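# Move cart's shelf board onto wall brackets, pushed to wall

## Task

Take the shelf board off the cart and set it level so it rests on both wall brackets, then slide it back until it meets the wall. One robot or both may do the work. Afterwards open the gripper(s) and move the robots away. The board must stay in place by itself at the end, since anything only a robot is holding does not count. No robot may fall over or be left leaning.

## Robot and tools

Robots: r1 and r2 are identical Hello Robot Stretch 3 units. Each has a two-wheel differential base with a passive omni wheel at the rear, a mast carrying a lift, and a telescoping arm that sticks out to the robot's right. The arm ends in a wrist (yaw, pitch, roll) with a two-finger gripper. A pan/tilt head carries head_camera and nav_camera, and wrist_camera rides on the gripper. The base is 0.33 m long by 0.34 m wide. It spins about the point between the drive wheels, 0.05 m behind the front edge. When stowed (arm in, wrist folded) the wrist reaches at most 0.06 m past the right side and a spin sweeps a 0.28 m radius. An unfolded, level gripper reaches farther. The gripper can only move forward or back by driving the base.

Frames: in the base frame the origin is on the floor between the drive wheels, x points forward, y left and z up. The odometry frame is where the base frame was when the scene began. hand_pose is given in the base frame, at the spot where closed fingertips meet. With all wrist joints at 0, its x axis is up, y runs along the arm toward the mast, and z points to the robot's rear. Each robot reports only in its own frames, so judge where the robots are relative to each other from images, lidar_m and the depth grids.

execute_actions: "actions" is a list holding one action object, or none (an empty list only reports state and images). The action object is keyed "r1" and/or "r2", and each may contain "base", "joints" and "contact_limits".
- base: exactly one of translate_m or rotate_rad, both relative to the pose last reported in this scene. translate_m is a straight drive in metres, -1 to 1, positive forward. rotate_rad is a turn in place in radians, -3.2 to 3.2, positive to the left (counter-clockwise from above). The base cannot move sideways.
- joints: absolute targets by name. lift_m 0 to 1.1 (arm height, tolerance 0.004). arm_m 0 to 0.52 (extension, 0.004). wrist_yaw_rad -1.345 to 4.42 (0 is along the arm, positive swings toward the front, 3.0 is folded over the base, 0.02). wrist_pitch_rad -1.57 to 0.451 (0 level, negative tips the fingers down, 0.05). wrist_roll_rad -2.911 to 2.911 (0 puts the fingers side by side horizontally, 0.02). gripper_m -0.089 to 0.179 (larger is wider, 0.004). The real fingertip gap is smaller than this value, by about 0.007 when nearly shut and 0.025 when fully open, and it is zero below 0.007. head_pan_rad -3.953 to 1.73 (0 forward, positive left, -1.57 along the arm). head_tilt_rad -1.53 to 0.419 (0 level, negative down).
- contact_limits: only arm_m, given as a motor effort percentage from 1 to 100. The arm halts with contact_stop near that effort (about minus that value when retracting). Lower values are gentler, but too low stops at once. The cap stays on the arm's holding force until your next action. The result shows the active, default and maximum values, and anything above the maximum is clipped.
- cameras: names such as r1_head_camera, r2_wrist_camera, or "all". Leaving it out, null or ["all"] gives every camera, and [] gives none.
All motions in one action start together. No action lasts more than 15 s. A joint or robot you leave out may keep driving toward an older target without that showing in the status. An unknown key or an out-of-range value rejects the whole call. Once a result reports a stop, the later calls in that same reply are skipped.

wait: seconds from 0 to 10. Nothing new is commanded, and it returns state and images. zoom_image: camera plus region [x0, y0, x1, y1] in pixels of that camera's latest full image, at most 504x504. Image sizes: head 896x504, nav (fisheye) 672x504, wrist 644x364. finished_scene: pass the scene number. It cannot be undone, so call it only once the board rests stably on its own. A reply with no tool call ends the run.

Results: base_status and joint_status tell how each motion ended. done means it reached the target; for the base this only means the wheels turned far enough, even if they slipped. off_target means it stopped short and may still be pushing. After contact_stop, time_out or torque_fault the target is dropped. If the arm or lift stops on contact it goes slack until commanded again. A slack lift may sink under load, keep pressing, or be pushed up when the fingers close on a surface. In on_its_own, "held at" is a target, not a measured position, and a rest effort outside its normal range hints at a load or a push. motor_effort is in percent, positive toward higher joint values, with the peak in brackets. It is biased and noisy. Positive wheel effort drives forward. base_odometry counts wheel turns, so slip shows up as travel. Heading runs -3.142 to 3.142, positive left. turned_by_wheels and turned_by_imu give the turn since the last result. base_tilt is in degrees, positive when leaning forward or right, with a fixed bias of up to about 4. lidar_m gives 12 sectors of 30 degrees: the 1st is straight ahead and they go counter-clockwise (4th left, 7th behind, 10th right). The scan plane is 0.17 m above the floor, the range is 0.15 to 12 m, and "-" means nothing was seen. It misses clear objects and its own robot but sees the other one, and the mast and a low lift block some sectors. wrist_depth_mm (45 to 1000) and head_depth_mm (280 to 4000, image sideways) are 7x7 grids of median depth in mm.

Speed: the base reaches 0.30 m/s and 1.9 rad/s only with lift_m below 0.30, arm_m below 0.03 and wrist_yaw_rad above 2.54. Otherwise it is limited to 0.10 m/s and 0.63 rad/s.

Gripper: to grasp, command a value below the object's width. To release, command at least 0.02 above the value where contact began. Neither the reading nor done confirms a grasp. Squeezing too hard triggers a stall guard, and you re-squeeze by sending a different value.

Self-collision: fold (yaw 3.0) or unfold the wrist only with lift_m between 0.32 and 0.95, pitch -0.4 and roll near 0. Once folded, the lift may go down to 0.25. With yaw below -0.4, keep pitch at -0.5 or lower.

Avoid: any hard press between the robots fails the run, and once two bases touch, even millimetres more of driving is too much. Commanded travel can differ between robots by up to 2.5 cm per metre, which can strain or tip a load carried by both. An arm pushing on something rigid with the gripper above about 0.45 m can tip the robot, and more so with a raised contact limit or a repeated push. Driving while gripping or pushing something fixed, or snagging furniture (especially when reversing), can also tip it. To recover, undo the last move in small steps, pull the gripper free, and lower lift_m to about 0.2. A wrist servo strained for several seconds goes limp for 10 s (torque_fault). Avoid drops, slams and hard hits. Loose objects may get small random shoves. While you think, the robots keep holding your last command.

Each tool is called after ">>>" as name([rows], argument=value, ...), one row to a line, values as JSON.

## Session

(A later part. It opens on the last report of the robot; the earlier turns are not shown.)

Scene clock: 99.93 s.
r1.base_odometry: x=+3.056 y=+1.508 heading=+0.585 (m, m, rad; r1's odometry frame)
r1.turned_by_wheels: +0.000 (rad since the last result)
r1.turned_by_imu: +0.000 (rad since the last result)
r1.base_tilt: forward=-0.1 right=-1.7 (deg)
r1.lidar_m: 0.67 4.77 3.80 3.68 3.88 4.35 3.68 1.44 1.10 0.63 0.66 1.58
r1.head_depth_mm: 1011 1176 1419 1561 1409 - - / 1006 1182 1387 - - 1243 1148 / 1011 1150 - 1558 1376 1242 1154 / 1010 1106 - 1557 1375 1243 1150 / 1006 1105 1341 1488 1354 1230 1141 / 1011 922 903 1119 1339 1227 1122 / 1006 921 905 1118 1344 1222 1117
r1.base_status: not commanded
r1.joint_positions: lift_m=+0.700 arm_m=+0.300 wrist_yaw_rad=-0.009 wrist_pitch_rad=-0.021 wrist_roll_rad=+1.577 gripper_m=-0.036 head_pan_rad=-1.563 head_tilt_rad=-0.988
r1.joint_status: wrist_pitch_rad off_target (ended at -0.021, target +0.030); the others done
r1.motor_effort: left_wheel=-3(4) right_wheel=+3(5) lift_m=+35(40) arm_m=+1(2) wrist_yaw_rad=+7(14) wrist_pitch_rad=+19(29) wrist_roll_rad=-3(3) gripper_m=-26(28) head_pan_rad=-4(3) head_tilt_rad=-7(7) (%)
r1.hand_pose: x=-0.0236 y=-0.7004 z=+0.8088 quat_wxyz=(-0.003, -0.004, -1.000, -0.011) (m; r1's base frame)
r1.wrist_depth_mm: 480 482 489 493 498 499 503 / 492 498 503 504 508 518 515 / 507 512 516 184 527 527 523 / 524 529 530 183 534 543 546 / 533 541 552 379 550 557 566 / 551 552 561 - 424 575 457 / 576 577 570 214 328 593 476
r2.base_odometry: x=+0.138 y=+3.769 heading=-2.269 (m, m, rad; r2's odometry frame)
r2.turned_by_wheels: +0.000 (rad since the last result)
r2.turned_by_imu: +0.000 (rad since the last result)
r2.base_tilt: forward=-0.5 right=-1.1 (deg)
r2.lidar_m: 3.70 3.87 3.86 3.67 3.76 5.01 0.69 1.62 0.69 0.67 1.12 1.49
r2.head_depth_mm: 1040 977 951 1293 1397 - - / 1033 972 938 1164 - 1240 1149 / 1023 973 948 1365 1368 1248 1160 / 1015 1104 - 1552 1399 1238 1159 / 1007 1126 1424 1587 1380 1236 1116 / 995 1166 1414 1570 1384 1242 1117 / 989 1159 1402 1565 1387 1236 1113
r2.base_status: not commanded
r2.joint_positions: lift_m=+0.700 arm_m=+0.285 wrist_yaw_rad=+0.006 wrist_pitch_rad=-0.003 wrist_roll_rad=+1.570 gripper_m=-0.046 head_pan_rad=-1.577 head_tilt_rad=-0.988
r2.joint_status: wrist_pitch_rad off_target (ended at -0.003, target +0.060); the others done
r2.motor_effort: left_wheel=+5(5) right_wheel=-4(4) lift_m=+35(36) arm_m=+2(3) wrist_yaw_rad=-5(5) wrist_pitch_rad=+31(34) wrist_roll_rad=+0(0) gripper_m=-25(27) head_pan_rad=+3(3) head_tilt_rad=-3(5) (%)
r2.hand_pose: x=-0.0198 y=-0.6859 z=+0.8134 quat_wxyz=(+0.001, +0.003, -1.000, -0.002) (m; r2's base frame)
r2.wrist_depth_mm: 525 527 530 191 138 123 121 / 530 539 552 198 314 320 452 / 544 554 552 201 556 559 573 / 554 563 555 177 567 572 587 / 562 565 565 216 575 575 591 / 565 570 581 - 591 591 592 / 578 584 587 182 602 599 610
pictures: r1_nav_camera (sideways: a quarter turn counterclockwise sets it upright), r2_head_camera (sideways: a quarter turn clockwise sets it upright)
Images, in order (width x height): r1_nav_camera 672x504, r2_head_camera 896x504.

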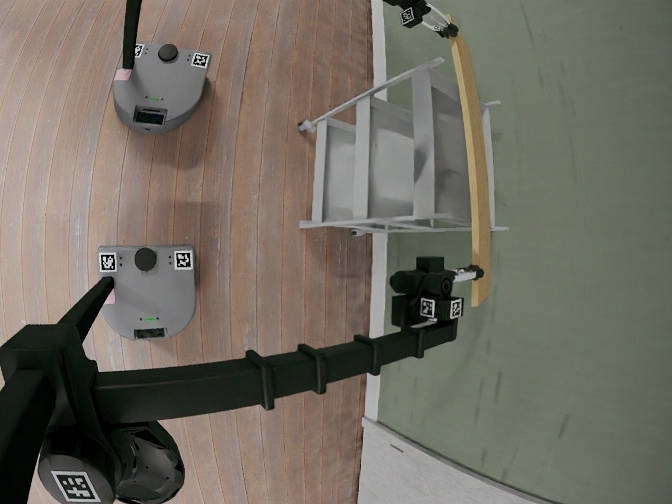

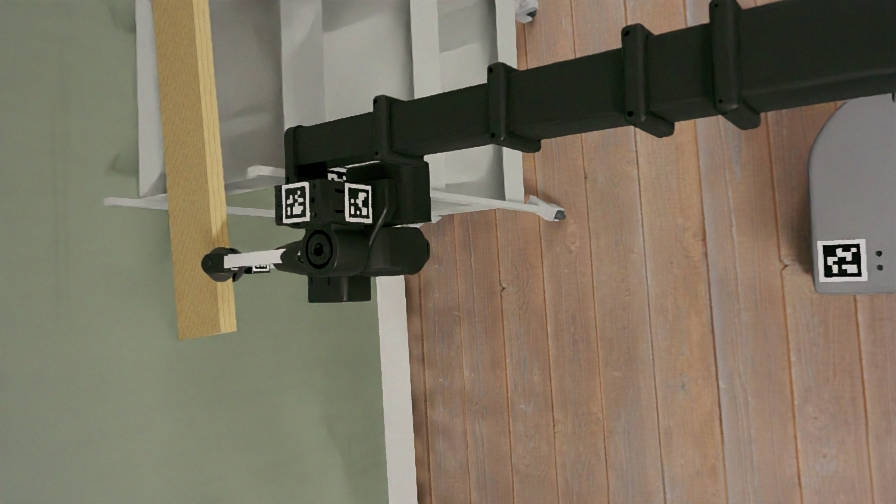

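>>> execute_actions(actions=[], cameras=["r1_wrist_camera","r2_wrist_camera","r1_head_camera"])

Scene clock: 102.23 s.
r1.base_odometry: x=+3.056 y=+1.508 heading=+0.585 (m, m, rad; r1's odometry frame)
r1.turned_by_wheels: +0.000 (rad since the last result)
r1.turned_by_imu: +0.001 (rad since the last result)
r1.base_tilt: forward=-0.1 right=-1.6 (deg)
r1.lidar_m: 0.67 4.73 3.80 3.69 3.87 4.34 3.70 1.44 1.10 0.63 0.66 1.58
r1.head_depth_mm: 1012 1180 1426 1569 1418 - - / 1009 1186 1389 - - 1242 1143 / 1008 1150 - 1551 1383 1239 1160 / 1008 1100 - 1546 1367 1233 1150 / 1010 1107 1351 1494 1349 1229 1138 / 1006 919 908 1118 1347 1224 1120 / 1011 922 901 1119 1347 1222 1119
r1.base_status: not commanded
r1.joint_positions: lift_m=+0.700 arm_m=+0.300 wrist_yaw_rad=-0.009 wrist_pitch_rad=-0.021 wrist_roll_rad=+1.577 gripper_m=-0.036 head_pan_rad=-1.563 head_tilt_rad=-0.988
r1.joint_status: wrist_pitch_rad off_target (ended at -0.021, target +0.030); the others done
r1.motor_effort: left_wheel=-2(4) right_wheel=+3(5) lift_m=+35(40) arm_m=+3(2) wrist_yaw_rad=+7(14) wrist_pitch_rad=+19(29) wrist_roll_rad=-3(3) gripper_m=-26(28) head_pan_rad=-4(3) head_tilt_rad=-8(7) (%)
r1.hand_pose: x=-0.0236 y=-0.7004 z=+0.8088 quat_wxyz=(-0.003, -0.004, -1.000, -0.011) (m; r1's base frame)
r1.wrist_depth_mm: 475 479 484 497 495 499 502 / 491 496 498 502 513 512 522 / 502 509 508 184 531 533 543 / 518 523 532 183 536 554 552 / 532 540 545 380 556 568 561 / 549 564 555 - 421 589 458 / 568 575 579 215 333 605 470
r2.base_odometry: x=+0.138 y=+3.769 heading=-2.269 (m, m, rad; r2's odometry frame)
r2.turned_by_wheels: +0.000 (rad since the last result)
r2.turned_by_imu: +0.001 (rad since the last result)
r2.base_tilt: forward=-0.5 right=-1.1 (deg)
r2.lidar_m: 3.69 3.90 3.84 3.67 3.78 5.06 0.69 1.62 0.69 0.67 1.12 1.49
r2.head_depth_mm: 1048 974 951 1289 1400 - - / 1036 970 940 1155 - 1253 1152 / 1023 976 950 1369 1366 1237 1162 / 1015 1109 - 1546 1387 1240 1163 / 1005 1124 1425 1588 1398 1240 1120 / 993 1169 1413 1571 1388 1237 1115 / 986 1159 1398 1565 1379 1235 1118
r2.base_status: not commanded
r2.joint_positions: lift_m=+0.700 arm_m=+0.285 wrist_yaw_rad=+0.006 wrist_pitch_rad=-0.003 wrist_roll_rad=+1.570 gripper_m=-0.046 head_pan_rad=-1.577 head_tilt_rad=-0.988
r2.joint_status: wrist_pitch_rad off_target (ended at -0.003, target +0.060); the others done
r2.motor_effort: left_wheel=+4(5) right_wheel=-4(4) lift_m=+34(36) arm_m=+2(3) wrist_yaw_rad=-5(5) wrist_pitch_rad=+31(34) wrist_roll_rad=+0(0) gripper_m=-25(27) head_pan_rad=+3(3) head_tilt_rad=-5(5) (%)
r2.hand_pose: x=-0.0198 y=-0.6859 z=+0.8134 quat_wxyz=(+0.001, +0.003, -1.000, -0.002) (m; r2's base frame)
r2.wrist_depth_mm: 523 536 543 191 138 123 121 / 538 537 542 196 315 320 453 / 540 547 549 203 559 557 566 / 550 554 559 177 568 578 575 / 562 559 567 216 579 587 589 / 569 577 581 - 588 594 598 / 582 588 584 183 595 608 613
pictures: r1_head_camera (sideways: a quarter turn clockwise sets it upright), r1_wrist_camera, r2_wrist_camera
Images, in order (width x height): r1_head_camera 896x504, r1_wrist_camera 644x364, r2_wrist_camera 644x364.

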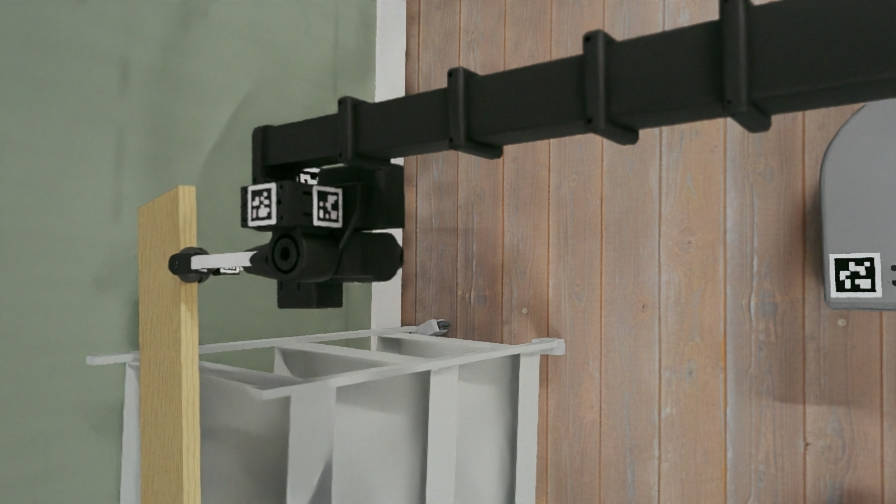

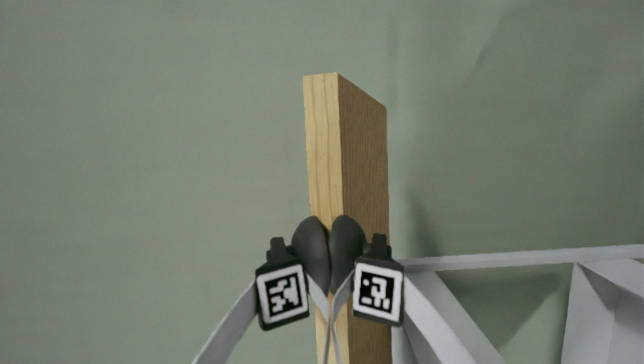

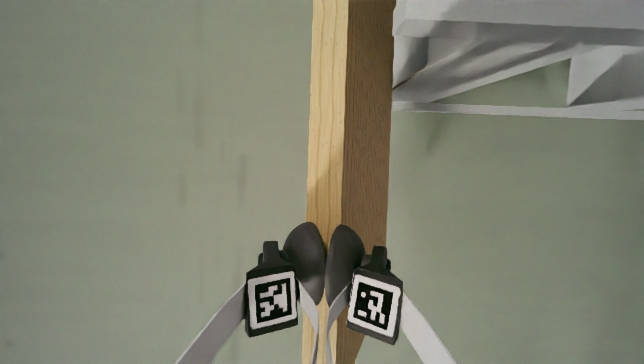

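>>> execute_actions([
  {"r2":{"joints":{"lift_m":0.648,"wrist_pitch_rad":-0.02}},"r1":{"joints":{"lift_m":0.648,"wrist_pitch_rad":-0.02}}},
], cameras=[])

>>> execute_actions([
  {"r2":{"joints":{"gripper_m":0.1}},"r1":{"joints":{"gripper_m":0.1}}},
], cameras=["r1_wrist_camera","r2_wrist_camera","r1_nav_camera"])

Scene clock: 103.80 s.
r1.base_odometry: x=+3.056 y=+1.508 heading=+0.585 (m, m, rad; r1's odometry frame)
r1.turned_by_wheels: +0.000 (rad since the last result)
r1.turned_by_imu: +0.000 (rad since the last result)
r1.base_tilt: forward=-0.2 right=-1.7 (deg)
r1.lidar_m: 0.67 4.74 3.80 3.69 3.87 4.36 3.69 1.44 1.10 0.64 0.66 1.58
r1.head_depth_mm: 1016 1184 1420 1562 1383 1253 1153 / 1011 1193 1423 1587 - - - / 1004 1157 1325 1495 1370 1246 1153 / 1009 886 1346 1527 1381 1233 1155 / 1004 881 1352 1479 1353 1234 1132 / 1006 877 900 1115 1344 1231 1115 / 1008 847 895 1122 1347 1228 1114
r1.base_status: not commanded
r1.joint_positions: lift_m=+0.648 arm_m=+0.300 wrist_yaw_rad=-0.009 wrist_pitch_rad=-0.068 wrist_roll_rad=+1.577 gripper_m=-0.036 head_pan_rad=-1.563 head_tilt_rad=-0.988
r1.joint_status: all done
r1.motor_effort: left_wheel=-2(2) right_wheel=+2(3) lift_m=+24(30) arm_m=+2(2) wrist_yaw_rad=+7(8) wrist_pitch_rad=+18(21) wrist_roll_rad=-3(3) gripper_m=-26(27) head_pan_rad=-4(3) head_tilt_rad=-7(7) (%)
r1.hand_pose: x=-0.0236 y=-0.6987 z=+0.7450 quat_wxyz=(-0.003, -0.004, -0.999, -0.035) (m; r1's base frame)
r1.wrist_depth_mm: 467 470 487 496 506 515 518 / 470 479 499 509 526 526 545 / 488 500 515 515 534 550 567 / 499 515 527 529 556 559 592 / 513 527 532 545 574 585 586 / 533 549 558 - 588 579 406 / 549 564 570 321 327 500 413
r2.base_odometry: x=+0.138 y=+3.769 heading=-2.269 (m, m, rad; r2's odometry frame)
r2.turned_by_wheels: +0.000 (rad since the last result)
r2.turned_by_imu: +0.000 (rad since the last result)
r2.base_tilt: forward=-0.4 right=-1.0 (deg)
r2.lidar_m: 3.66 3.88 3.84 3.66 3.78 5.03 0.69 1.62 0.69 0.67 1.12 1.49
r2.head_depth_mm: 1043 909 949 1289 1391 1265 1136 / 1030 905 951 1160 - - - / 1025 902 869 1368 1371 1244 1162 / 1017 902 1404 1530 1396 1239 1163 / 1004 1100 1436 1579 1383 1242 1115 / 994 1167 1413 1580 1385 1240 1118 / 988 1164 1397 1563 1385 1234 1116
r2.base_status: not commanded
r2.joint_positions: lift_m=+0.648 arm_m=+0.285 wrist_yaw_rad=+0.006 wrist_pitch_rad=-0.059 wrist_roll_rad=+1.570 gripper_m=-0.046 head_pan_rad=-1.577 head_tilt_rad=-0.988
r2.joint_status: all done
r2.motor_effort: left_wheel=+5(5) right_wheel=-4(4) lift_m=+25(29) arm_m=+2(2) wrist_yaw_rad=-6(6) wrist_pitch_rad=+19(28) wrist_roll_rad=+0(0) gripper_m=-23(25) head_pan_rad=+3(3) head_tilt_rad=-5(5) (%)
r2.hand_pose: x=-0.0198 y=-0.6841 z=+0.7473 quat_wxyz=(+0.001, +0.003, -1.000, -0.030) (m; r2's base frame)
r2.wrist_depth_mm: 509 521 523 129 126 126 130 / 516 526 533 247 565 474 385 / 529 537 544 551 577 587 598 / 533 541 558 563 586 600 614 / 544 557 562 568 590 608 613 / 553 564 573 - 609 614 637 / 563 572 592 589 613 629 647
pictures: none
No camera images: the call's "cameras" was empty. Leave "cameras" out to get every camera's image.

Scene clock: 105.77 s.
r1.base_odometry: x=+3.056 y=+1.508 heading=+0.585 (m, m, rad; r1's odometry frame)
r1.turned_by_wheels: +0.000 (rad since the last result)
r1.turned_by_imu: +0.001 (rad since the last result)
r1.base_tilt: forward=-0.1 right=-1.7 (deg)
r1.lidar_m: 0.67 4.74 3.80 3.70 3.86 4.36 3.68 1.44 1.10 0.63 0.66 1.58
r1.head_depth_mm: 1014 1180 1439 1559 1385 1253 1151 / 1011 1190 1431 1590 - - - / 1013 1155 1331 1513 1369 1243 1154 / 1006 885 1351 1514 1379 1237 1157 / 1009 878 1345 1488 1344 1223 1139 / 1009 871 906 1122 1341 1231 1115 / 1010 849 900 1114 1342 1225 1117
r1.base_status: not commanded
r1.joint_positions: lift_m=+0.648 arm_m=+0.300 wrist_yaw_rad=-0.002 wrist_pitch_rad=-0.044 wrist_roll_rad=+1.577 gripper_m=+0.100 head_pan_rad=-1.563 head_tilt_rad=-0.988
r1.joint_status: all done
r1.motor_effort: left_wheel=+0(1) right_wheel=+0(2) lift_m=+24(24) arm_m=+2(2) wrist_yaw_rad=+1(7) wrist_pitch_rad=+9(18) wrist_roll_rad=-3(3) gripper_m=+1(99) head_pan_rad=-3(3) head_tilt_rad=-8(7) (%)
r1.hand_pose: x=-0.0219 y=-0.6997 z=+0.7514 quat_wxyz=(-0.003, -0.001, -1.000, -0.022) (m; r1's base frame)
r1.wrist_depth_mm: 472 476 486 489 501 505 521 / 484 490 494 499 508 525 528 / 495 502 512 513 522 540 548 / 509 511 519 522 547 549 570 / 525 531 540 547 561 574 575 / 549 549 561 299 439 468 398 / 568 567 583 569 324 616 422
r2.base_odometry: x=+0.138 y=+3.769 heading=-2.269 (m, m, rad; r2's odometry frame)
r2.turned_by_wheels: +0.000 (rad since the last result)
r2.turned_by_imu: +0.000 (rad since the last result)
r2.base_tilt: forward=-0.4 right=-1.0 (deg)
r2.lidar_m: 3.67 3.90 3.86 3.66 3.75 5.04 0.69 1.61 0.69 0.67 1.12 1.49
r2.head_depth_mm: 1042 910 950 1285 1393 1268 1131 / 1034 906 951 1164 - - - / 1028 908 867 1373 1357 1251 1165 / 1014 905 1367 1527 1392 1237 1163 / 1008 1097 1430 1589 1389 1237 1118 / 1000 1173 1418 1579 1389 1241 1112 / 988 1155 1399 1573 1385 1235 1113
r2.base_status: not commanded
r2.joint_positions: lift_m=+0.648 arm_m=+0.285 wrist_yaw_rad=+0.003 wrist_pitch_rad=-0.043 wrist_roll_rad=+1.570 gripper_m=+0.100 head_pan_rad=-1.577 head_tilt_rad=-0.988
r2.joint_status: all done
r2.motor_effort: left_wheel=+4(4) right_wheel=-3(4) lift_m=+26(26) arm_m=+2(2) wrist_yaw_rad=-3(5) wrist_pitch_rad=+11(19) wrist_roll_rad=+0(0) gripper_m=+1(94) head_pan_rad=+3(4) head_tilt_rad=-4(4) (%)
r2.hand_pose: x=-0.0206 y=-0.6847 z=+0.7514 quat_wxyz=(+0.001, +0.001, -1.000, -0.022) (m; r2's base frame)
r2.wrist_depth_mm: 515 528 529 126 123 125 128 / 527 530 543 278 323 569 390 / 533 544 551 322 570 579 582 / 542 548 556 277 587 587 606 / 546 557 565 243 586 603 613 / 555 557 576 576 594 601 618 / 564 576 587 584 609 622 618
pictures: r1_nav_camera (sideways: a quarter turn counterclockwise sets it upright), r1_wrist_camera, r2_wrist_camera
Images, in order (width x height): r1_nav_camera 672x504, r1_wrist_camera 644x364, r2_wrist_camera 644x364.

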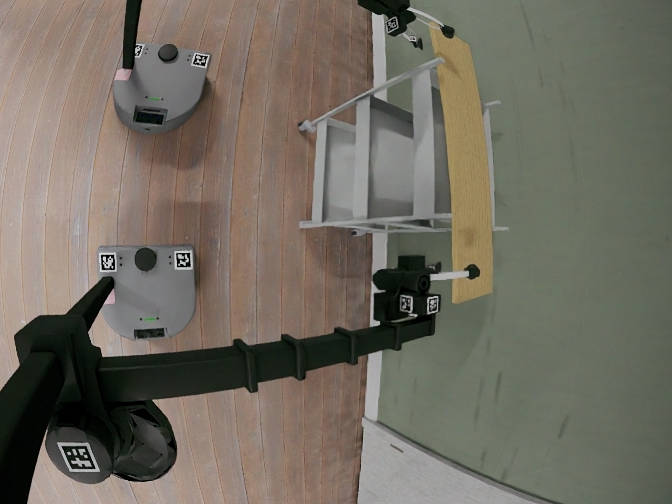

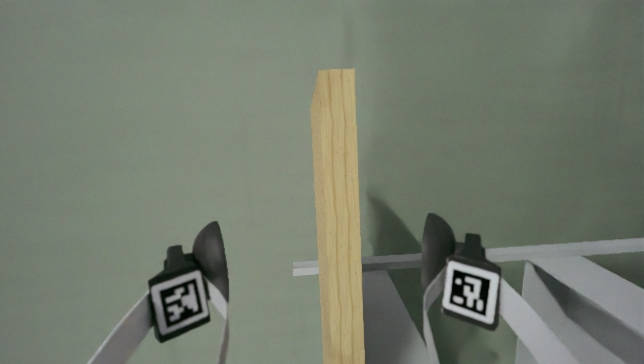

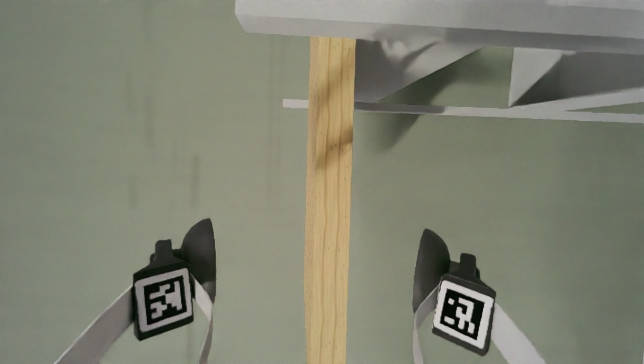

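>>> execute_actions([
  {"r2":{"joints":{"arm_m":0.335},"contact_limits":{"arm_m":10}},"r1":{"joints":{"arm_m":0.35},"contact_limits":{"arm_m":10}}},
], cameras=["r1_wrist_camera","r2_wrist_camera","r1_nav_camera"])

Scene clock: 107.53 s.
r1.base_odometry: x=+3.056 y=+1.508 heading=+0.585 (m, m, rad; r1's odometry frame)
r1.turned_by_wheels: +0.000 (rad since the last result)
r1.turned_by_imu: +0.000 (rad since the last result)
r1.base_tilt: forward=-0.2 right=-1.7 (deg)
r1.lidar_m: 0.67 4.76 3.79 3.69 3.86 4.37 3.68 1.44 1.10 0.63 0.66 1.58
r1.head_depth_mm: 1012 1183 1430 1563 1385 1260 1149 / 1007 1180 1415 1599 - - - / 1005 1156 - 1536 1373 1244 1151 / 1008 888 - 1544 1386 1234 1155 / 1011 880 1345 1486 1351 1229 1143 / 1012 873 904 1114 1350 1233 1116 / 1015 850 902 1121 1343 1223 1118
r1.base_status: not commanded
r1.joint_positions: lift_m=+0.648 arm_m=+0.350 wrist_yaw_rad=-0.001 wrist_pitch_rad=-0.043 wrist_roll_rad=+1.577 gripper_m=+0.100 head_pan_rad=-1.563 head_tilt_rad=-0.988
r1.joint_status: all done
r1.motor_effort: left_wheel=+0(0) right_wheel=-1(0) lift_m=+24(24) arm_m=+3(3) wrist_yaw_rad=+1(1) wrist_pitch_rad=+9(9) wrist_roll_rad=-3(3) gripper_m=+0(1) head_pan_rad=-3(4) head_tilt_rad=-7(7) (%)
r1.contact_limits: arm_m 10 (drawing in: default 17, maximum 28; extending or still: default 23, maximum 38)
r1.hand_pose: x=-0.0217 y=-0.7496 z=+0.7515 quat_wxyz=(-0.003, -0.001, -1.000, -0.022) (m; r1's base frame)
r1.wrist_depth_mm: 425 427 440 439 451 455 464 / 435 447 446 140 460 474 477 / 448 453 463 163 476 488 488 / 456 468 473 191 493 504 506 / 480 480 494 234 505 519 525 / 489 496 511 298 392 404 394 / 505 518 527 531 300 544 417
r2.base_odometry: x=+0.138 y=+3.769 heading=-2.269 (m, m, rad; r2's odometry frame)
r2.turned_by_wheels: +0.000 (rad since the last result)
r2.turned_by_imu: +0.000 (rad since the last result)
r2.base_tilt: forward=-0.4 right=-1.1 (deg)
r2.lidar_m: 3.67 3.88 3.85 3.66 3.75 5.00 0.69 1.61 0.69 0.67 1.12 1.49
r2.head_depth_mm: 1044 909 952 1293 1396 1271 1139 / 1034 905 948 1219 - - - / 1028 906 846 1359 1356 1245 1163 / 1016 904 1356 1549 1394 1239 1162 / 1005 1097 1427 1578 1387 1239 1114 / 999 1168 1418 1580 1387 1242 1119 / 988 1159 1394 1572 1383 1239 1119
r2.base_status: not commanded
r2.joint_positions: lift_m=+0.648 arm_m=+0.335 wrist_yaw_rad=+0.002 wrist_pitch_rad=-0.043 wrist_roll_rad=+1.570 gripper_m=+0.100 head_pan_rad=-1.577 head_tilt_rad=-0.988
r2.joint_status: all done
r2.motor_effort: left_wheel=+5(4) right_wheel=-3(3) lift_m=+26(26) arm_m=+3(2) wrist_yaw_rad=-2(3) wrist_pitch_rad=+11(11) wrist_roll_rad=+0(0) gripper_m=+0(1) head_pan_rad=+3(4) head_tilt_rad=-4(5) (%)
r2.contact_limits: arm_m 10 (drawing in: default 20, maximum 33; extending or still: default 27, maximum 45)
r2.hand_pose: x=-0.0208 y=-0.7346 z=+0.7515 quat_wxyz=(+0.001, +0.001, -1.000, -0.022) (m; r2's base frame)
r2.wrist_depth_mm: 473 479 486 147 146 146 408 / 475 481 498 137 266 523 408 / 489 491 497 128 521 529 536 / 497 503 514 120 525 536 545 / 498 508 516 120 534 536 556 / 497 511 519 121 540 553 571 / 513 523 538 121 549 564 576
pictures: r1_nav_camera (sideways: a quarter turn counterclockwise sets it upright), r1_wrist_camera, r2_wrist_camera
Images, in order (width x height): r1_nav_camera 672x504, r1_wrist_camera 644x364, r2_wrist_camera 644x364.

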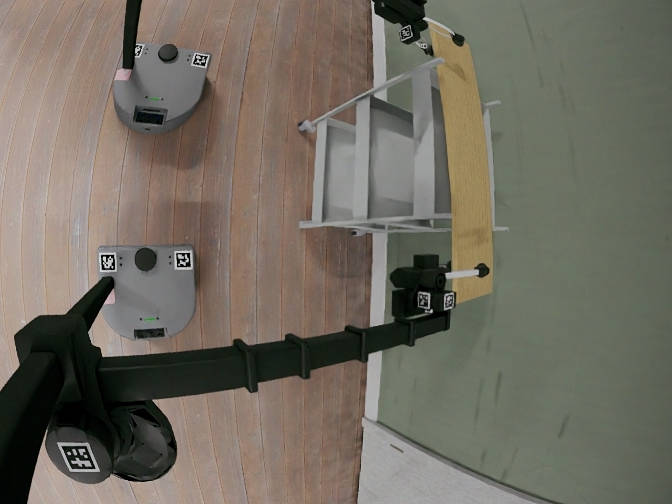

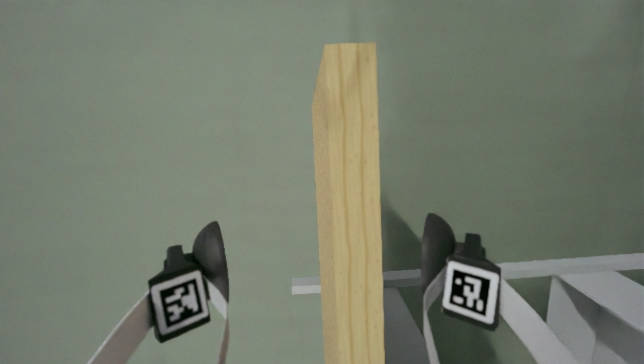

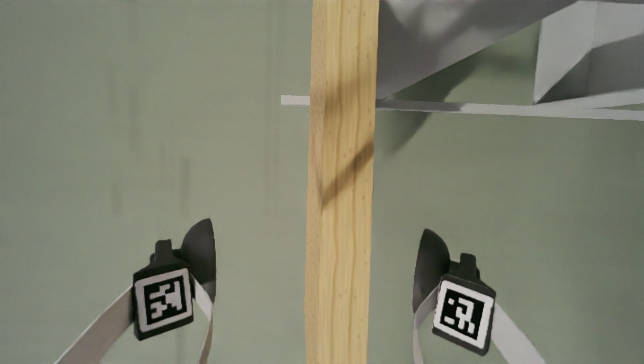

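Close and lift slightly.

>>> execute_actions([
  {"r2":{"joints":{"gripper_m":-0.04}},"r1":{"joints":{"gripper_m":-0.04}}},
], cameras=[])

>>> execute_actions([
  {"r2":{"joints":{"lift_m":0.70,"wrist_pitch_rad":0.06}},"r1":{"joints":{"lift_m":0.70,"wrist_pitch_rad":0.06}}},
], cameras=["r1_nav_camera","r1_wrist_camera","r2_wrist_camera"])

Scene clock: 109.67 s.
r1.base_odometry: x=+3.056 y=+1.508 heading=+0.585 (m, m, rad; r1's odometry frame)
r1.turned_by_wheels: +0.000 (rad since the last result)
r1.turned_by_imu: +0.001 (rad since the last result)
r1.base_tilt: forward=-0.2 right=-1.6 (deg)
r1.lidar_m: 0.67 4.76 3.80 3.70 3.90 4.34 3.70 1.44 1.10 0.63 0.66 1.58
r1.head_depth_mm: 1010 1183 1426 1562 1390 1255 1151 / 1010 1186 1407 1591 - - - / 1014 1149 - 1531 1377 1238 1159 / 1006 882 - 1543 1380 1237 1153 / 1011 877 1349 1497 1354 1230 1140 / 1006 871 904 1124 1353 1232 1119 / 1005 871 899 1124 1342 1228 1116
r1.base_status: not commanded
r1.joint_positions: lift_m=+0.648 arm_m=+0.350 wrist_yaw_rad=-0.001 wrist_pitch_rad=-0.073 wrist_roll_rad=+1.577 gripper_m=-0.038 head_pan_rad=-1.563 head_tilt_rad=-0.988
r1.joint_status: all done
r1.motor_effort: left_wheel=+1(1) right_wheel=-1(1) lift_m=+25(25) arm_m=+3(4) wrist_yaw_rad=+0(1) wrist_pitch_rad=+20(20) wrist_roll_rad=-3(3) gripper_m=-33(100) head_pan_rad=-4(3) head_tilt_rad=-7(7) (%)
r1.hand_pose: x=-0.0215 y=-0.7485 z=+0.7438 quat_wxyz=(-0.003, +0.000, -0.999, -0.037) (m; r1's base frame)
r1.wrist_depth_mm: 416 425 436 443 453 467 478 / 427 433 446 116 473 480 488 / 438 446 462 119 487 494 506 / 451 459 470 121 500 510 523 / 464 474 495 123 521 533 544 / 480 490 508 125 525 541 395 / 496 510 523 284 315 551 405
r2.base_odometry: x=+0.138 y=+3.769 heading=-2.269 (m, m, rad; r2's odometry frame)
r2.turned_by_wheels: +0.000 (rad since the last result)
r2.turned_by_imu: +0.001 (rad since the last result)
r2.base_tilt: forward=-0.4 right=-1.1 (deg)
r2.lidar_m: 3.66 3.88 3.86 3.67 3.77 5.02 0.69 1.62 0.69 0.67 1.12 1.49
r2.head_depth_mm: 1047 905 952 1290 1401 1275 1140 / 1036 904 952 1213 - - - / 1025 897 927 1360 1354 1246 1162 / 1016 902 1369 1550 1391 1243 1155 / 1009 1100 1428 1570 1391 1236 1118 / 997 1171 1424 1575 1392 1238 1120 / 987 1153 1402 1571 1379 1234 1120
r2.base_status: not commanded
r2.joint_positions: lift_m=+0.648 arm_m=+0.335 wrist_yaw_rad=+0.002 wrist_pitch_rad=-0.065 wrist_roll_rad=+1.570 gripper_m=-0.039 head_pan_rad=-1.577 head_tilt_rad=-0.988
r2.joint_status: all done
r2.motor_effort: left_wheel=+4(4) right_wheel=-2(3) lift_m=+26(26) arm_m=+2(3) wrist_yaw_rad=-1(3) wrist_pitch_rad=+22(22) wrist_roll_rad=+0(0) gripper_m=-25(100) head_pan_rad=+3(3) head_tilt_rad=-5(5) (%)
r2.hand_pose: x=-0.0208 y=-0.7338 z=+0.7459 quat_wxyz=(+0.001, +0.001, -0.999, -0.033) (m; r2's base frame)
r2.wrist_depth_mm: 465 469 486 118 149 160 395 / 477 482 494 118 514 526 377 / 476 489 502 499 521 536 545 / 485 490 509 509 531 545 561 / 493 502 515 120 545 555 568 / 505 509 520 120 554 563 574 / 506 522 529 121 563 573 591
pictures: none
No camera images: the call's "cameras" was empty. Leave "cameras" out to get every camera's image.

Scene clock: 110.97 s.
r1.base_odometry: x=+3.056 y=+1.508 heading=+0.585 (m, m, rad; r1's odometry frame)
r1.turned_by_wheels: +0.000 (rad since the last result)
r1.turned_by_imu: +0.000 (rad since the last result)
r1.base_tilt: forward=-0.1 right=-1.6 (deg)
r1.lidar_m: 0.67 4.73 3.80 3.70 3.87 4.37 3.69 1.44 1.10 0.63 0.66 1.57
r1.head_depth_mm: 1016 1183 1426 1560 1408 - - / 1009 1183 1385 - - 1247 1146 / 1010 1124 - 1557 1378 1242 1149 / 990 833 - 1552 1384 1230 1153 / 989 866 1368 1489 1348 1237 1143 / 987 860 900 1113 1349 1233 1116 / 987 857 902 1115 1344 1221 1123
r1.base_status: not commanded
r1.joint_positions: lift_m=+0.700 arm_m=+0.350 wrist_yaw_rad=+0.000 wrist_pitch_rad=-0.048 wrist_roll_rad=+1.576 gripper_m=-0.031 head_pan_rad=-1.563 head_tilt_rad=-0.988
r1.joint_status: wrist_pitch_rad off_target (ended at -0.048, target +0.060); the others done
r1.on_its_own: gripper_m is held at -0.033, not at your -0.040, by its stall guard, which is still easing; wrist_pitch_rad is at rest, and its effort (+41) is outside its rest range (-20 to +32)
r1.motor_effort: left_wheel=+1(1) right_wheel=-2(1) lift_m=+38(43) arm_m=+2(2) wrist_yaw_rad=+1(0) wrist_pitch_rad=+41(43) wrist_roll_rad=-2(3) gripper_m=-34(36) head_pan_rad=-3(4) head_tilt_rad=-7(7) (%)
r1.hand_pose: x=-0.0215 y=-0.7495 z=+0.8016 quat_wxyz=(-0.002, +0.000, -1.000, -0.025) (m; r1's base frame)
r1.wrist_depth_mm: 423 425 438 437 449 461 465 / 430 442 448 117 467 474 481 / 448 450 463 119 475 495 501 / 463 465 473 122 490 498 525 / 473 479 495 124 510 525 528 / 490 493 504 126 521 541 422 / 500 514 527 169 314 560 437
r2.base_odometry: x=+0.138 y=+3.769 heading=-2.269 (m, m, rad; r2's odometry frame)
r2.turned_by_wheels: +0.000 (rad since the last result)
r2.turned_by_imu: +0.000 (rad since the last result)
r2.base_tilt: forward=-0.4 right=-1.0 (deg)
r2.lidar_m: 3.68 3.89 3.86 3.67 3.78 5.03 0.69 1.62 0.69 0.67 1.12 1.49
r2.head_depth_mm: 1043 894 949 1287 1409 1284 - / 1030 897 912 - - 1249 1157 / 1026 857 - 1345 1366 1241 1159 / 1015 863 - 1579 1392 1238 1162 / 1005 1103 1436 1576 1390 1239 1121 / 995 1171 1415 1576 1383 1234 1115 / 989 1157 1403 1569 1387 1239 1120
r2.base_status: not commanded
r2.joint_positions: lift_m=+0.700 arm_m=+0.335 wrist_yaw_rad=+0.002 wrist_pitch_rad=-0.033 wrist_roll_rad=+1.568 gripper_m=-0.036 head_pan_rad=-1.577 head_tilt_rad=-0.988
r2.joint_status: wrist_pitch_rad off_target (ended at -0.033, target +0.060); the others done
r2.on_its_own: wrist_pitch_rad is at rest, and its effort (+45) is outside its rest range (-20 to +32)
r2.motor_effort: left_wheel=+3(3) right_wheel=-2(3) lift_m=+36(36) arm_m=+2(2) wrist_yaw_rad=-1(2) wrist_pitch_rad=+45(50) wrist_roll_rad=+1(1) gripper_m=-26(27) head_pan_rad=+3(4) head_tilt_rad=-4(3) (%)
r2.hand_pose: x=-0.0209 y=-0.7350 z=+0.8057 quat_wxyz=(+0.002, +0.001, -1.000, -0.017) (m; r2's base frame)
r2.wrist_depth_mm: 472 482 486 118 401 157 140 / 476 491 491 119 380 517 417 / 490 489 503 119 516 528 530 / 491 506 511 120 517 537 551 / 497 509 516 120 542 542 546 / 508 520 519 120 543 553 554 / 515 520 536 121 550 564 572
pictures: r1_nav_camera (sideways: a quarter turn counterclockwise sets it upright), r1_wrist_camera, r2_wrist_camera
Images, in order (width x height): r1_nav_camera 672x504, r1_wrist_camera 644x364, r2_wrist_camera 644x364.

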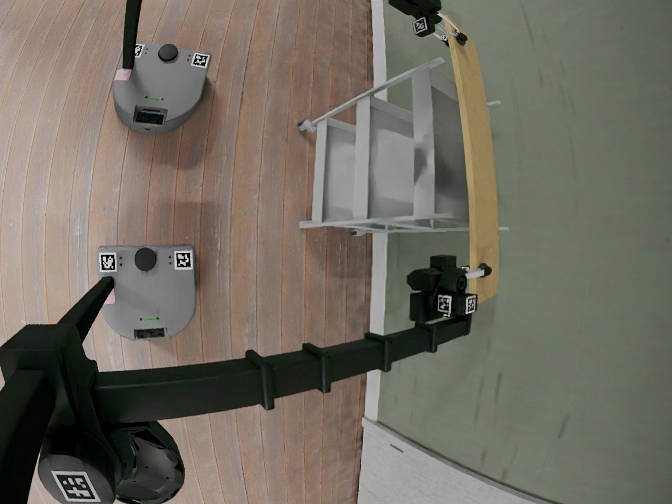

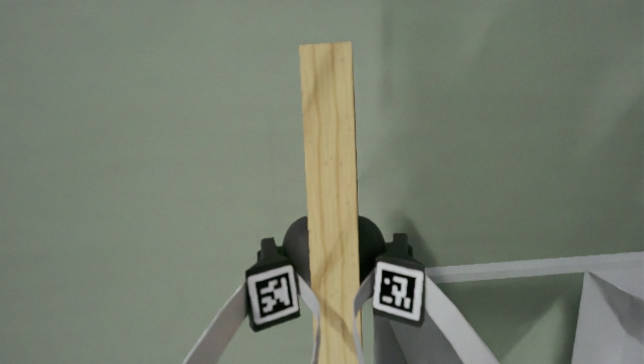

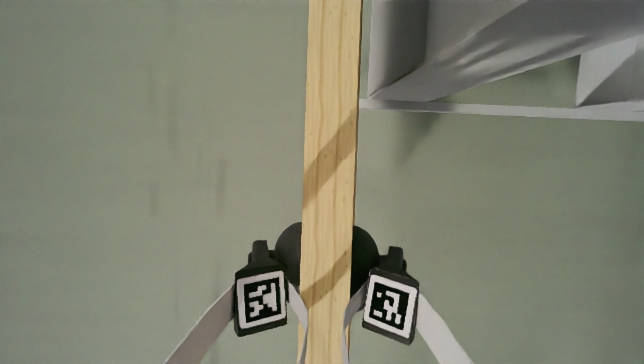

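>>> execute_actions([
  {"r2":{"joints":{"lift_m":0.86,"wrist_pitch_rad":0.03}},"r1":{"joints":{"lift_m":0.86,"wrist_pitch_rad":0.03}}},
], cameras=[])

>>> execute_actions([
  {"r2":{"base":{"translate_m":1.0},"joints":{"head_pan_rad":-1.57,"head_tilt_rad":-0.6}},"r1":{"base":{"translate_m":1.0},"joints":{"head_pan_rad":-1.0,"head_tilt_rad":-0.5}}},
], cameras=["r1_nav_camera","r2_nav_camera"])

Scene clock: 113.63 s.
r1.base_odometry: x=+3.056 y=+1.508 heading=+0.585 (m, m, rad; r1's odometry frame)
r1.turned_by_wheels: +0.000 (rad since the last result)
r1.turned_by_imu: +0.001 (rad since the last result)
r1.base_tilt: forward=-0.2 right=-1.7 (deg)
r1.lidar_m: 0.67 4.75 3.80 3.70 3.89 4.36 3.69 1.44 1.10 0.63 0.66 1.58
r1.head_depth_mm: 994 1129 - - 1381 1227 1128 / - - 1475 1567 1384 1246 1143 / - 1242 1426 1566 1376 1237 1162 / - 1243 1424 1550 1372 1236 1156 / 974 1175 1351 1487 1355 1234 1136 / 1012 979 903 1118 1345 1236 1130 / 1011 980 901 1124 1340 1227 1119
r1.base_status: not commanded
r1.joint_positions: lift_m=+0.860 arm_m=+0.350 wrist_yaw_rad=+0.000 wrist_pitch_rad=-0.077 wrist_roll_rad=+1.576 gripper_m=-0.022 head_pan_rad=-1.563 head_tilt_rad=-0.988
r1.joint_status: wrist_pitch_rad off_target (ended at -0.077, target +0.030); the others done
r1.on_its_own: gripper_m is held at -0.023, not at your -0.040, by its stall guard, which is not easing now; wrist_pitch_rad is at rest, and its effort (+40) is outside its rest range (-20 to +32)
r1.motor_effort: left_wheel=+1(1) right_wheel=-1(1) lift_m=+39(42) arm_m=+2(2) wrist_yaw_rad=+0(0) wrist_pitch_rad=+40(42) wrist_roll_rad=-3(2) gripper_m=-30(34) head_pan_rad=-3(4) head_tilt_rad=-7(7) (%)
r1.hand_pose: x=-0.0214 y=-0.7483 z=+0.9543 quat_wxyz=(-0.002, +0.000, -0.999, -0.039) (m; r1's base frame)
r1.wrist_depth_mm: 419 422 429 445 456 470 483 / 430 438 449 117 466 482 490 / 436 453 458 120 485 502 509 / 450 459 469 122 501 516 529 / 468 471 484 124 520 532 546 / 478 488 503 126 533 403 561 / 492 505 520 149 556 428 302
r2.base_odometry: x=+0.138 y=+3.769 heading=-2.269 (m, m, rad; r2's odometry frame)
r2.turned_by_wheels: +0.000 (rad since the last result)
r2.turned_by_imu: +0.001 (rad since the last result)
r2.base_tilt: forward=-0.4 right=-1.0 (deg)
r2.lidar_m: 3.70 3.89 3.86 3.67 3.75 5.03 0.69 1.61 0.69 0.67 1.12 1.49
r2.head_depth_mm: 814 1039 - - 1375 1224 1126 / 965 - 1066 1273 1397 1242 1136 / 980 - 1186 1339 1371 1243 1163 / 956 - 1453 1578 1388 1240 1162 / 942 1209 1432 1579 1387 1235 1119 / 1000 1171 1413 1579 1386 1239 1111 / 988 1154 1396 1573 1387 1237 1113
r2.base_status: not commanded
r2.joint_positions: lift_m=+0.860 arm_m=+0.335 wrist_yaw_rad=+0.002 wrist_pitch_rad=-0.068 wrist_roll_rad=+1.568 gripper_m=-0.036 head_pan_rad=-1.577 head_tilt_rad=-0.988
r2.joint_status: wrist_pitch_rad off_target (ended at -0.068, target +0.030); the others done
r2.on_its_own: wrist_pitch_rad is at rest, and its effort (+48) is outside its rest range (-20 to +32)
r2.motor_effort: left_wheel=+3(3) right_wheel=-1(2) lift_m=+36(36) arm_m=+2(2) wrist_yaw_rad=-1(1) wrist_pitch_rad=+48(50) wrist_roll_rad=+1(1) gripper_m=-27(28) head_pan_rad=+3(3) head_tilt_rad=-3(5) (%)
r2.hand_pose: x=-0.0209 y=-0.7337 z=+0.9566 quat_wxyz=(+0.002, +0.001, -0.999, -0.034) (m; r2's base frame)
r2.wrist_depth_mm: 461 471 488 118 508 418 334 / 465 482 487 119 519 425 335 / 476 490 503 119 528 546 551 / 478 490 500 119 535 552 566 / 491 498 519 119 541 560 581 / 497 506 513 120 549 566 583 / 510 515 530 121 561 576 599
pictures: none
No camera images: the call's "cameras" was empty. Leave "cameras" out to get every camera's image.

Scene clock: 124.70 s.
r1.base_odometry: x=+3.889 y=+2.060 heading=+0.585 (m, m, rad; r1's odometry frame)
r1.turned_by_wheels: +0.000 (rad since the last result)
r1.turned_by_imu: -0.002 (rad since the last result)
r1.base_tilt: forward=-0.2 right=-1.6 (deg)
r1.lidar_m: 0.65 3.68 3.77 3.66 3.84 5.38 3.85 0.91 0.79 1.10 1.16 1.63
r1.head_depth_mm: 938 1002 1075 1119 1248 1359 1371 / 984 1051 1132 1210 1334 1469 1376 / 1033 1108 1186 1307 1425 1554 1355 / 1089 1176 1256 1398 1534 1607 1360 / 1152 1251 1326 1506 1683 1635 1353 / 1220 1327 1397 1615 1827 1634 1359 / 1294 1424 1377 1753 1912 1639 1356
r1.base_status: done
r1.joint_positions: lift_m=+0.860 arm_m=+0.350 wrist_yaw_rad=-0.005 wrist_pitch_rad=-0.077 wrist_roll_rad=+1.575 gripper_m=-0.022 head_pan_rad=-1.007 head_tilt_rad=-0.507
r1.joint_status: all done
r1.on_its_own: gripper_m is held at -0.023, not at your -0.040, by its stall guard, which is not easing now; wrist_pitch_rad is at rest, and its effort (+40) is outside its rest range (-20 to +32)
r1.motor_effort: left_wheel=+1(8) right_wheel=-1(4) lift_m=+39(39) arm_m=+3(2) wrist_yaw_rad=+3(4) wrist_pitch_rad=+40(41) wrist_roll_rad=-2(2) gripper_m=-30(30) head_pan_rad=+5(42) head_tilt_rad=+5(40) (%)
r1.hand_pose: x=-0.0225 y=-0.7483 z=+0.9543 quat_wxyz=(-0.002, -0.002, -0.999, -0.039) (m; r1's base frame)
r1.wrist_depth_mm: 449 457 473 486 488 510 516 / 460 471 482 111 508 530 538 / 472 480 493 115 524 534 551 / 480 494 505 119 534 561 568 / 504 517 527 123 549 565 587 / 508 521 531 127 575 600 610 / 527 539 559 178 592 607 630
r2.base_odometry: x=-0.504 y=+3.002 heading=-2.269 (m, m, rad; r2's odometry frame)
r2.turned_by_wheels: +0.000 (rad since the last result)
r2.turned_by_imu: +0.003 (rad since the last result)
r2.base_tilt: forward=-0.4 right=-1.1 (deg)
r2.lidar_m: 2.78 2.86 3.82 3.72 3.80 5.09 0.69 1.30 1.10 1.05 1.08 1.43
r2.head_depth_mm: 904 1004 1078 1242 - - 1233 / 898 989 1070 - 1423 1503 1266 / 889 979 1071 - 1406 1511 1265 / 885 971 1048 - 1394 1502 1269 / 876 961 1051 1205 1365 1495 1267 / 868 953 1062 1187 1349 1477 1264 / 864 945 1035 1175 1335 1478 1274
r2.base_status: done
r2.joint_positions: lift_m=+0.860 arm_m=+0.335 wrist_yaw_rad=-0.002 wrist_pitch_rad=-0.068 wrist_roll_rad=+1.567 gripper_m=-0.036 head_pan_rad=-1.577 head_tilt_rad=-0.606
r2.joint_status: all done
r2.on_its_own: wrist_pitch_rad is at rest, and its effort (+49) is outside its rest range (-20 to +32)
r2.motor_effort: left_wheel=+2(9) right_wheel=-1(3) lift_m=+36(36) arm_m=+2(2) wrist_yaw_rad=+2(2) wrist_pitch_rad=+49(48) wrist_roll_rad=+1(1) gripper_m=-27(28) head_pan_rad=+3(4) head_tilt_rad=+2(19) (%)
r2.hand_pose: x=-0.0219 y=-0.7337 z=+0.9566 quat_wxyz=(+0.002, -0.001, -0.999, -0.034) (m; r2's base frame)
r2.wrist_depth_mm: 428 436 448 108 466 481 496 / 431 444 453 110 479 492 506 / 443 452 458 113 488 503 515 / 447 455 464 115 495 505 525 / 452 461 479 117 502 514 530 / 455 470 476 119 517 525 544 / 466 476 493 497 514 528 551
pictures: r1_nav_camera (sideways: a quarter turn counterclockwise sets it upright), r2_nav_camera (sideways: a quarter turn counterclockwise sets it upright)
Images, in order (width x height): r1_nav_camera 672x504, r2_nav_camera 672x504.

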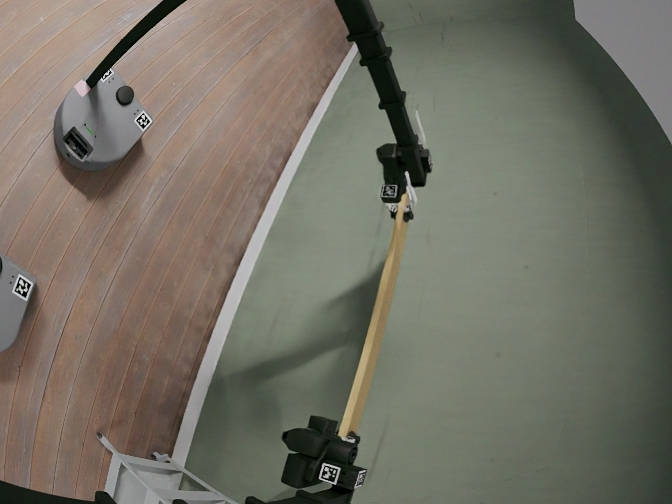

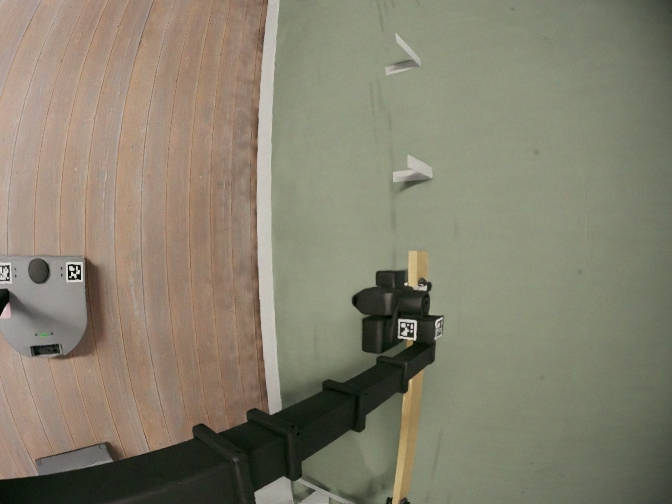

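>>> execute_actions([
  {"r2":{"base":{"translate_m":0.95},"joints":{"head_pan_rad":-2.0,"head_tilt_rad":-0.5}},"r1":{"base":{"translate_m":0.95},"joints":{"head_pan_rad":-1.2,"head_tilt_rad":-0.5}}},
], cameras=["r1_nav_camera","r2_nav_camera"])

Scene clock: 135.47 s.
r1.base_odometry: x=+4.681 y=+2.585 heading=+0.586 (m, m, rad; r1's odometry frame)
r1.turned_by_wheels: +0.000 (rad since the last result)
r1.turned_by_imu: -0.001 (rad since the last result)
r1.base_tilt: forward=-0.1 right=-1.6 (deg)
r1.lidar_m: 0.64 2.68 3.74 3.62 3.81 5.34 4.03 1.54 1.17 1.13 1.19 1.66
r1.head_depth_mm: 925 992 1072 1088 1307 1395 1376 / 954 1026 1110 1171 1316 1468 1361 / 988 1060 1150 1253 1386 1511 1372 / 1018 1101 1184 1309 1448 1564 1371 / 1058 1142 1213 1360 1520 1608 1360 / 1092 1184 1256 1433 1587 1640 1361 / 1130 1229 1303 1498 1683 1631 1364
r1.base_status: done
r1.joint_positions: lift_m=+0.860 arm_m=+0.350 wrist_yaw_rad=+0.002 wrist_pitch_rad=-0.077 wrist_roll_rad=+1.575 gripper_m=-0.022 head_pan_rad=-1.193 head_tilt_rad=-0.507
r1.joint_status: all done
r1.on_its_own: gripper_m is held at -0.023, not at your -0.040, by its stall guard, which is not easing now; wrist_pitch_rad is at rest, and its effort (+40) is outside its rest range (-20 to +32)
r1.motor_effort: left_wheel=+5(8) right_wheel=-6(6) lift_m=+39(39) arm_m=+2(2) wrist_yaw_rad=-2(4) wrist_pitch_rad=+40(40) wrist_roll_rad=-2(2) gripper_m=-30(30) head_pan_rad=-4(23) head_tilt_rad=+5(4) (%)
r1.hand_pose: x=-0.0209 y=-0.7483 z=+0.9543 quat_wxyz=(-0.002, +0.001, -0.999, -0.039) (m; r1's base frame)
r1.wrist_depth_mm: 473 481 498 513 537 534 553 / 483 499 512 103 541 560 566 / 498 510 530 109 553 565 579 / 511 522 534 115 562 591 599 / 535 537 554 120 581 603 623 / 537 559 571 126 606 617 636 / 550 570 597 165 633 635 673
r2.base_odometry: x=-1.115 y=+2.275 heading=-2.269 (m, m, rad; r2's odometry frame)
r2.turned_by_wheels: +0.000 (rad since the last result)
r2.turned_by_imu: +0.003 (rad since the last result)
r2.base_tilt: forward=-0.5 right=-1.0 (deg)
r2.lidar_m: 1.84 1.89 2.51 3.74 3.86 0.81 0.70 1.50 1.07 1.02 1.04 1.39
r2.head_depth_mm: 1153 1263 1376 1563 1783 1640 1376 / 1088 1183 1305 1449 1634 1638 1414 / 1023 1114 1217 1333 1500 1630 - / 970 1047 1147 1217 1362 - 1308 / 926 995 1078 1134 - 1444 1355 / 880 945 1017 1054 1251 1340 1355 / 841 898 968 1022 - 1246 1318
r2.base_status: done
r2.joint_positions: lift_m=+0.860 arm_m=+0.335 wrist_yaw_rad=-0.015 wrist_pitch_rad=-0.068 wrist_roll_rad=+1.565 gripper_m=-0.033 head_pan_rad=-1.993 head_tilt_rad=-0.508
r2.joint_status: all done
r2.on_its_own: gripper_m is held at -0.034, not at your -0.040, by its stall guard, which is not easing now; wrist_yaw_rad is at rest, and its effort (+13) is outside its rest range (-12 to +12); wrist_pitch_rad is at rest, and its effort (+49) is outside its rest range (-20 to +32)
r2.motor_effort: left_wheel=-3(7) right_wheel=+3(5) lift_m=+36(36) arm_m=+2(2) wrist_yaw_rad=+13(12) wrist_pitch_rad=+49(49) wrist_roll_rad=+2(2) gripper_m=-27(28) head_pan_rad=-3(23) head_tilt_rad=+2(12) (%)
r2.hand_pose: x=-0.0253 y=-0.7337 z=+0.9566 quat_wxyz=(+0.003, -0.008, -0.999, -0.034) (m; r2's base frame)
r2.wrist_depth_mm: 396 407 420 102 434 449 460 / 403 412 421 104 442 455 466 / 404 415 426 108 448 456 476 / 409 420 432 113 453 464 483 / 419 425 439 115 458 475 490 / 420 430 442 119 469 478 498 / 426 436 448 454 476 488 501
pictures: r1_nav_camera (sideways: a quarter turn counterclockwise sets it upright), r2_nav_camera (sideways: a quarter turn counterclockwise sets it upright)
Images, in order (width x height): r1_nav_camera 672x504, r2_nav_camera 672x504.

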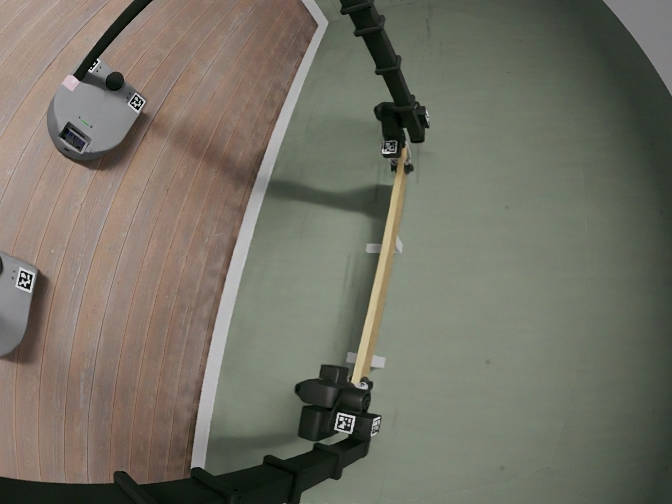

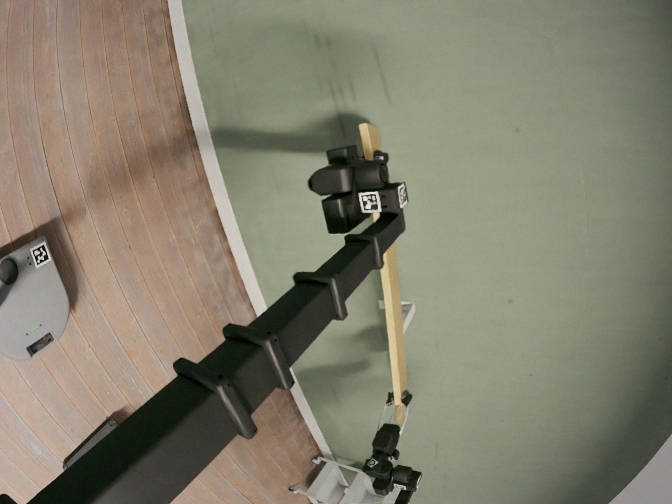

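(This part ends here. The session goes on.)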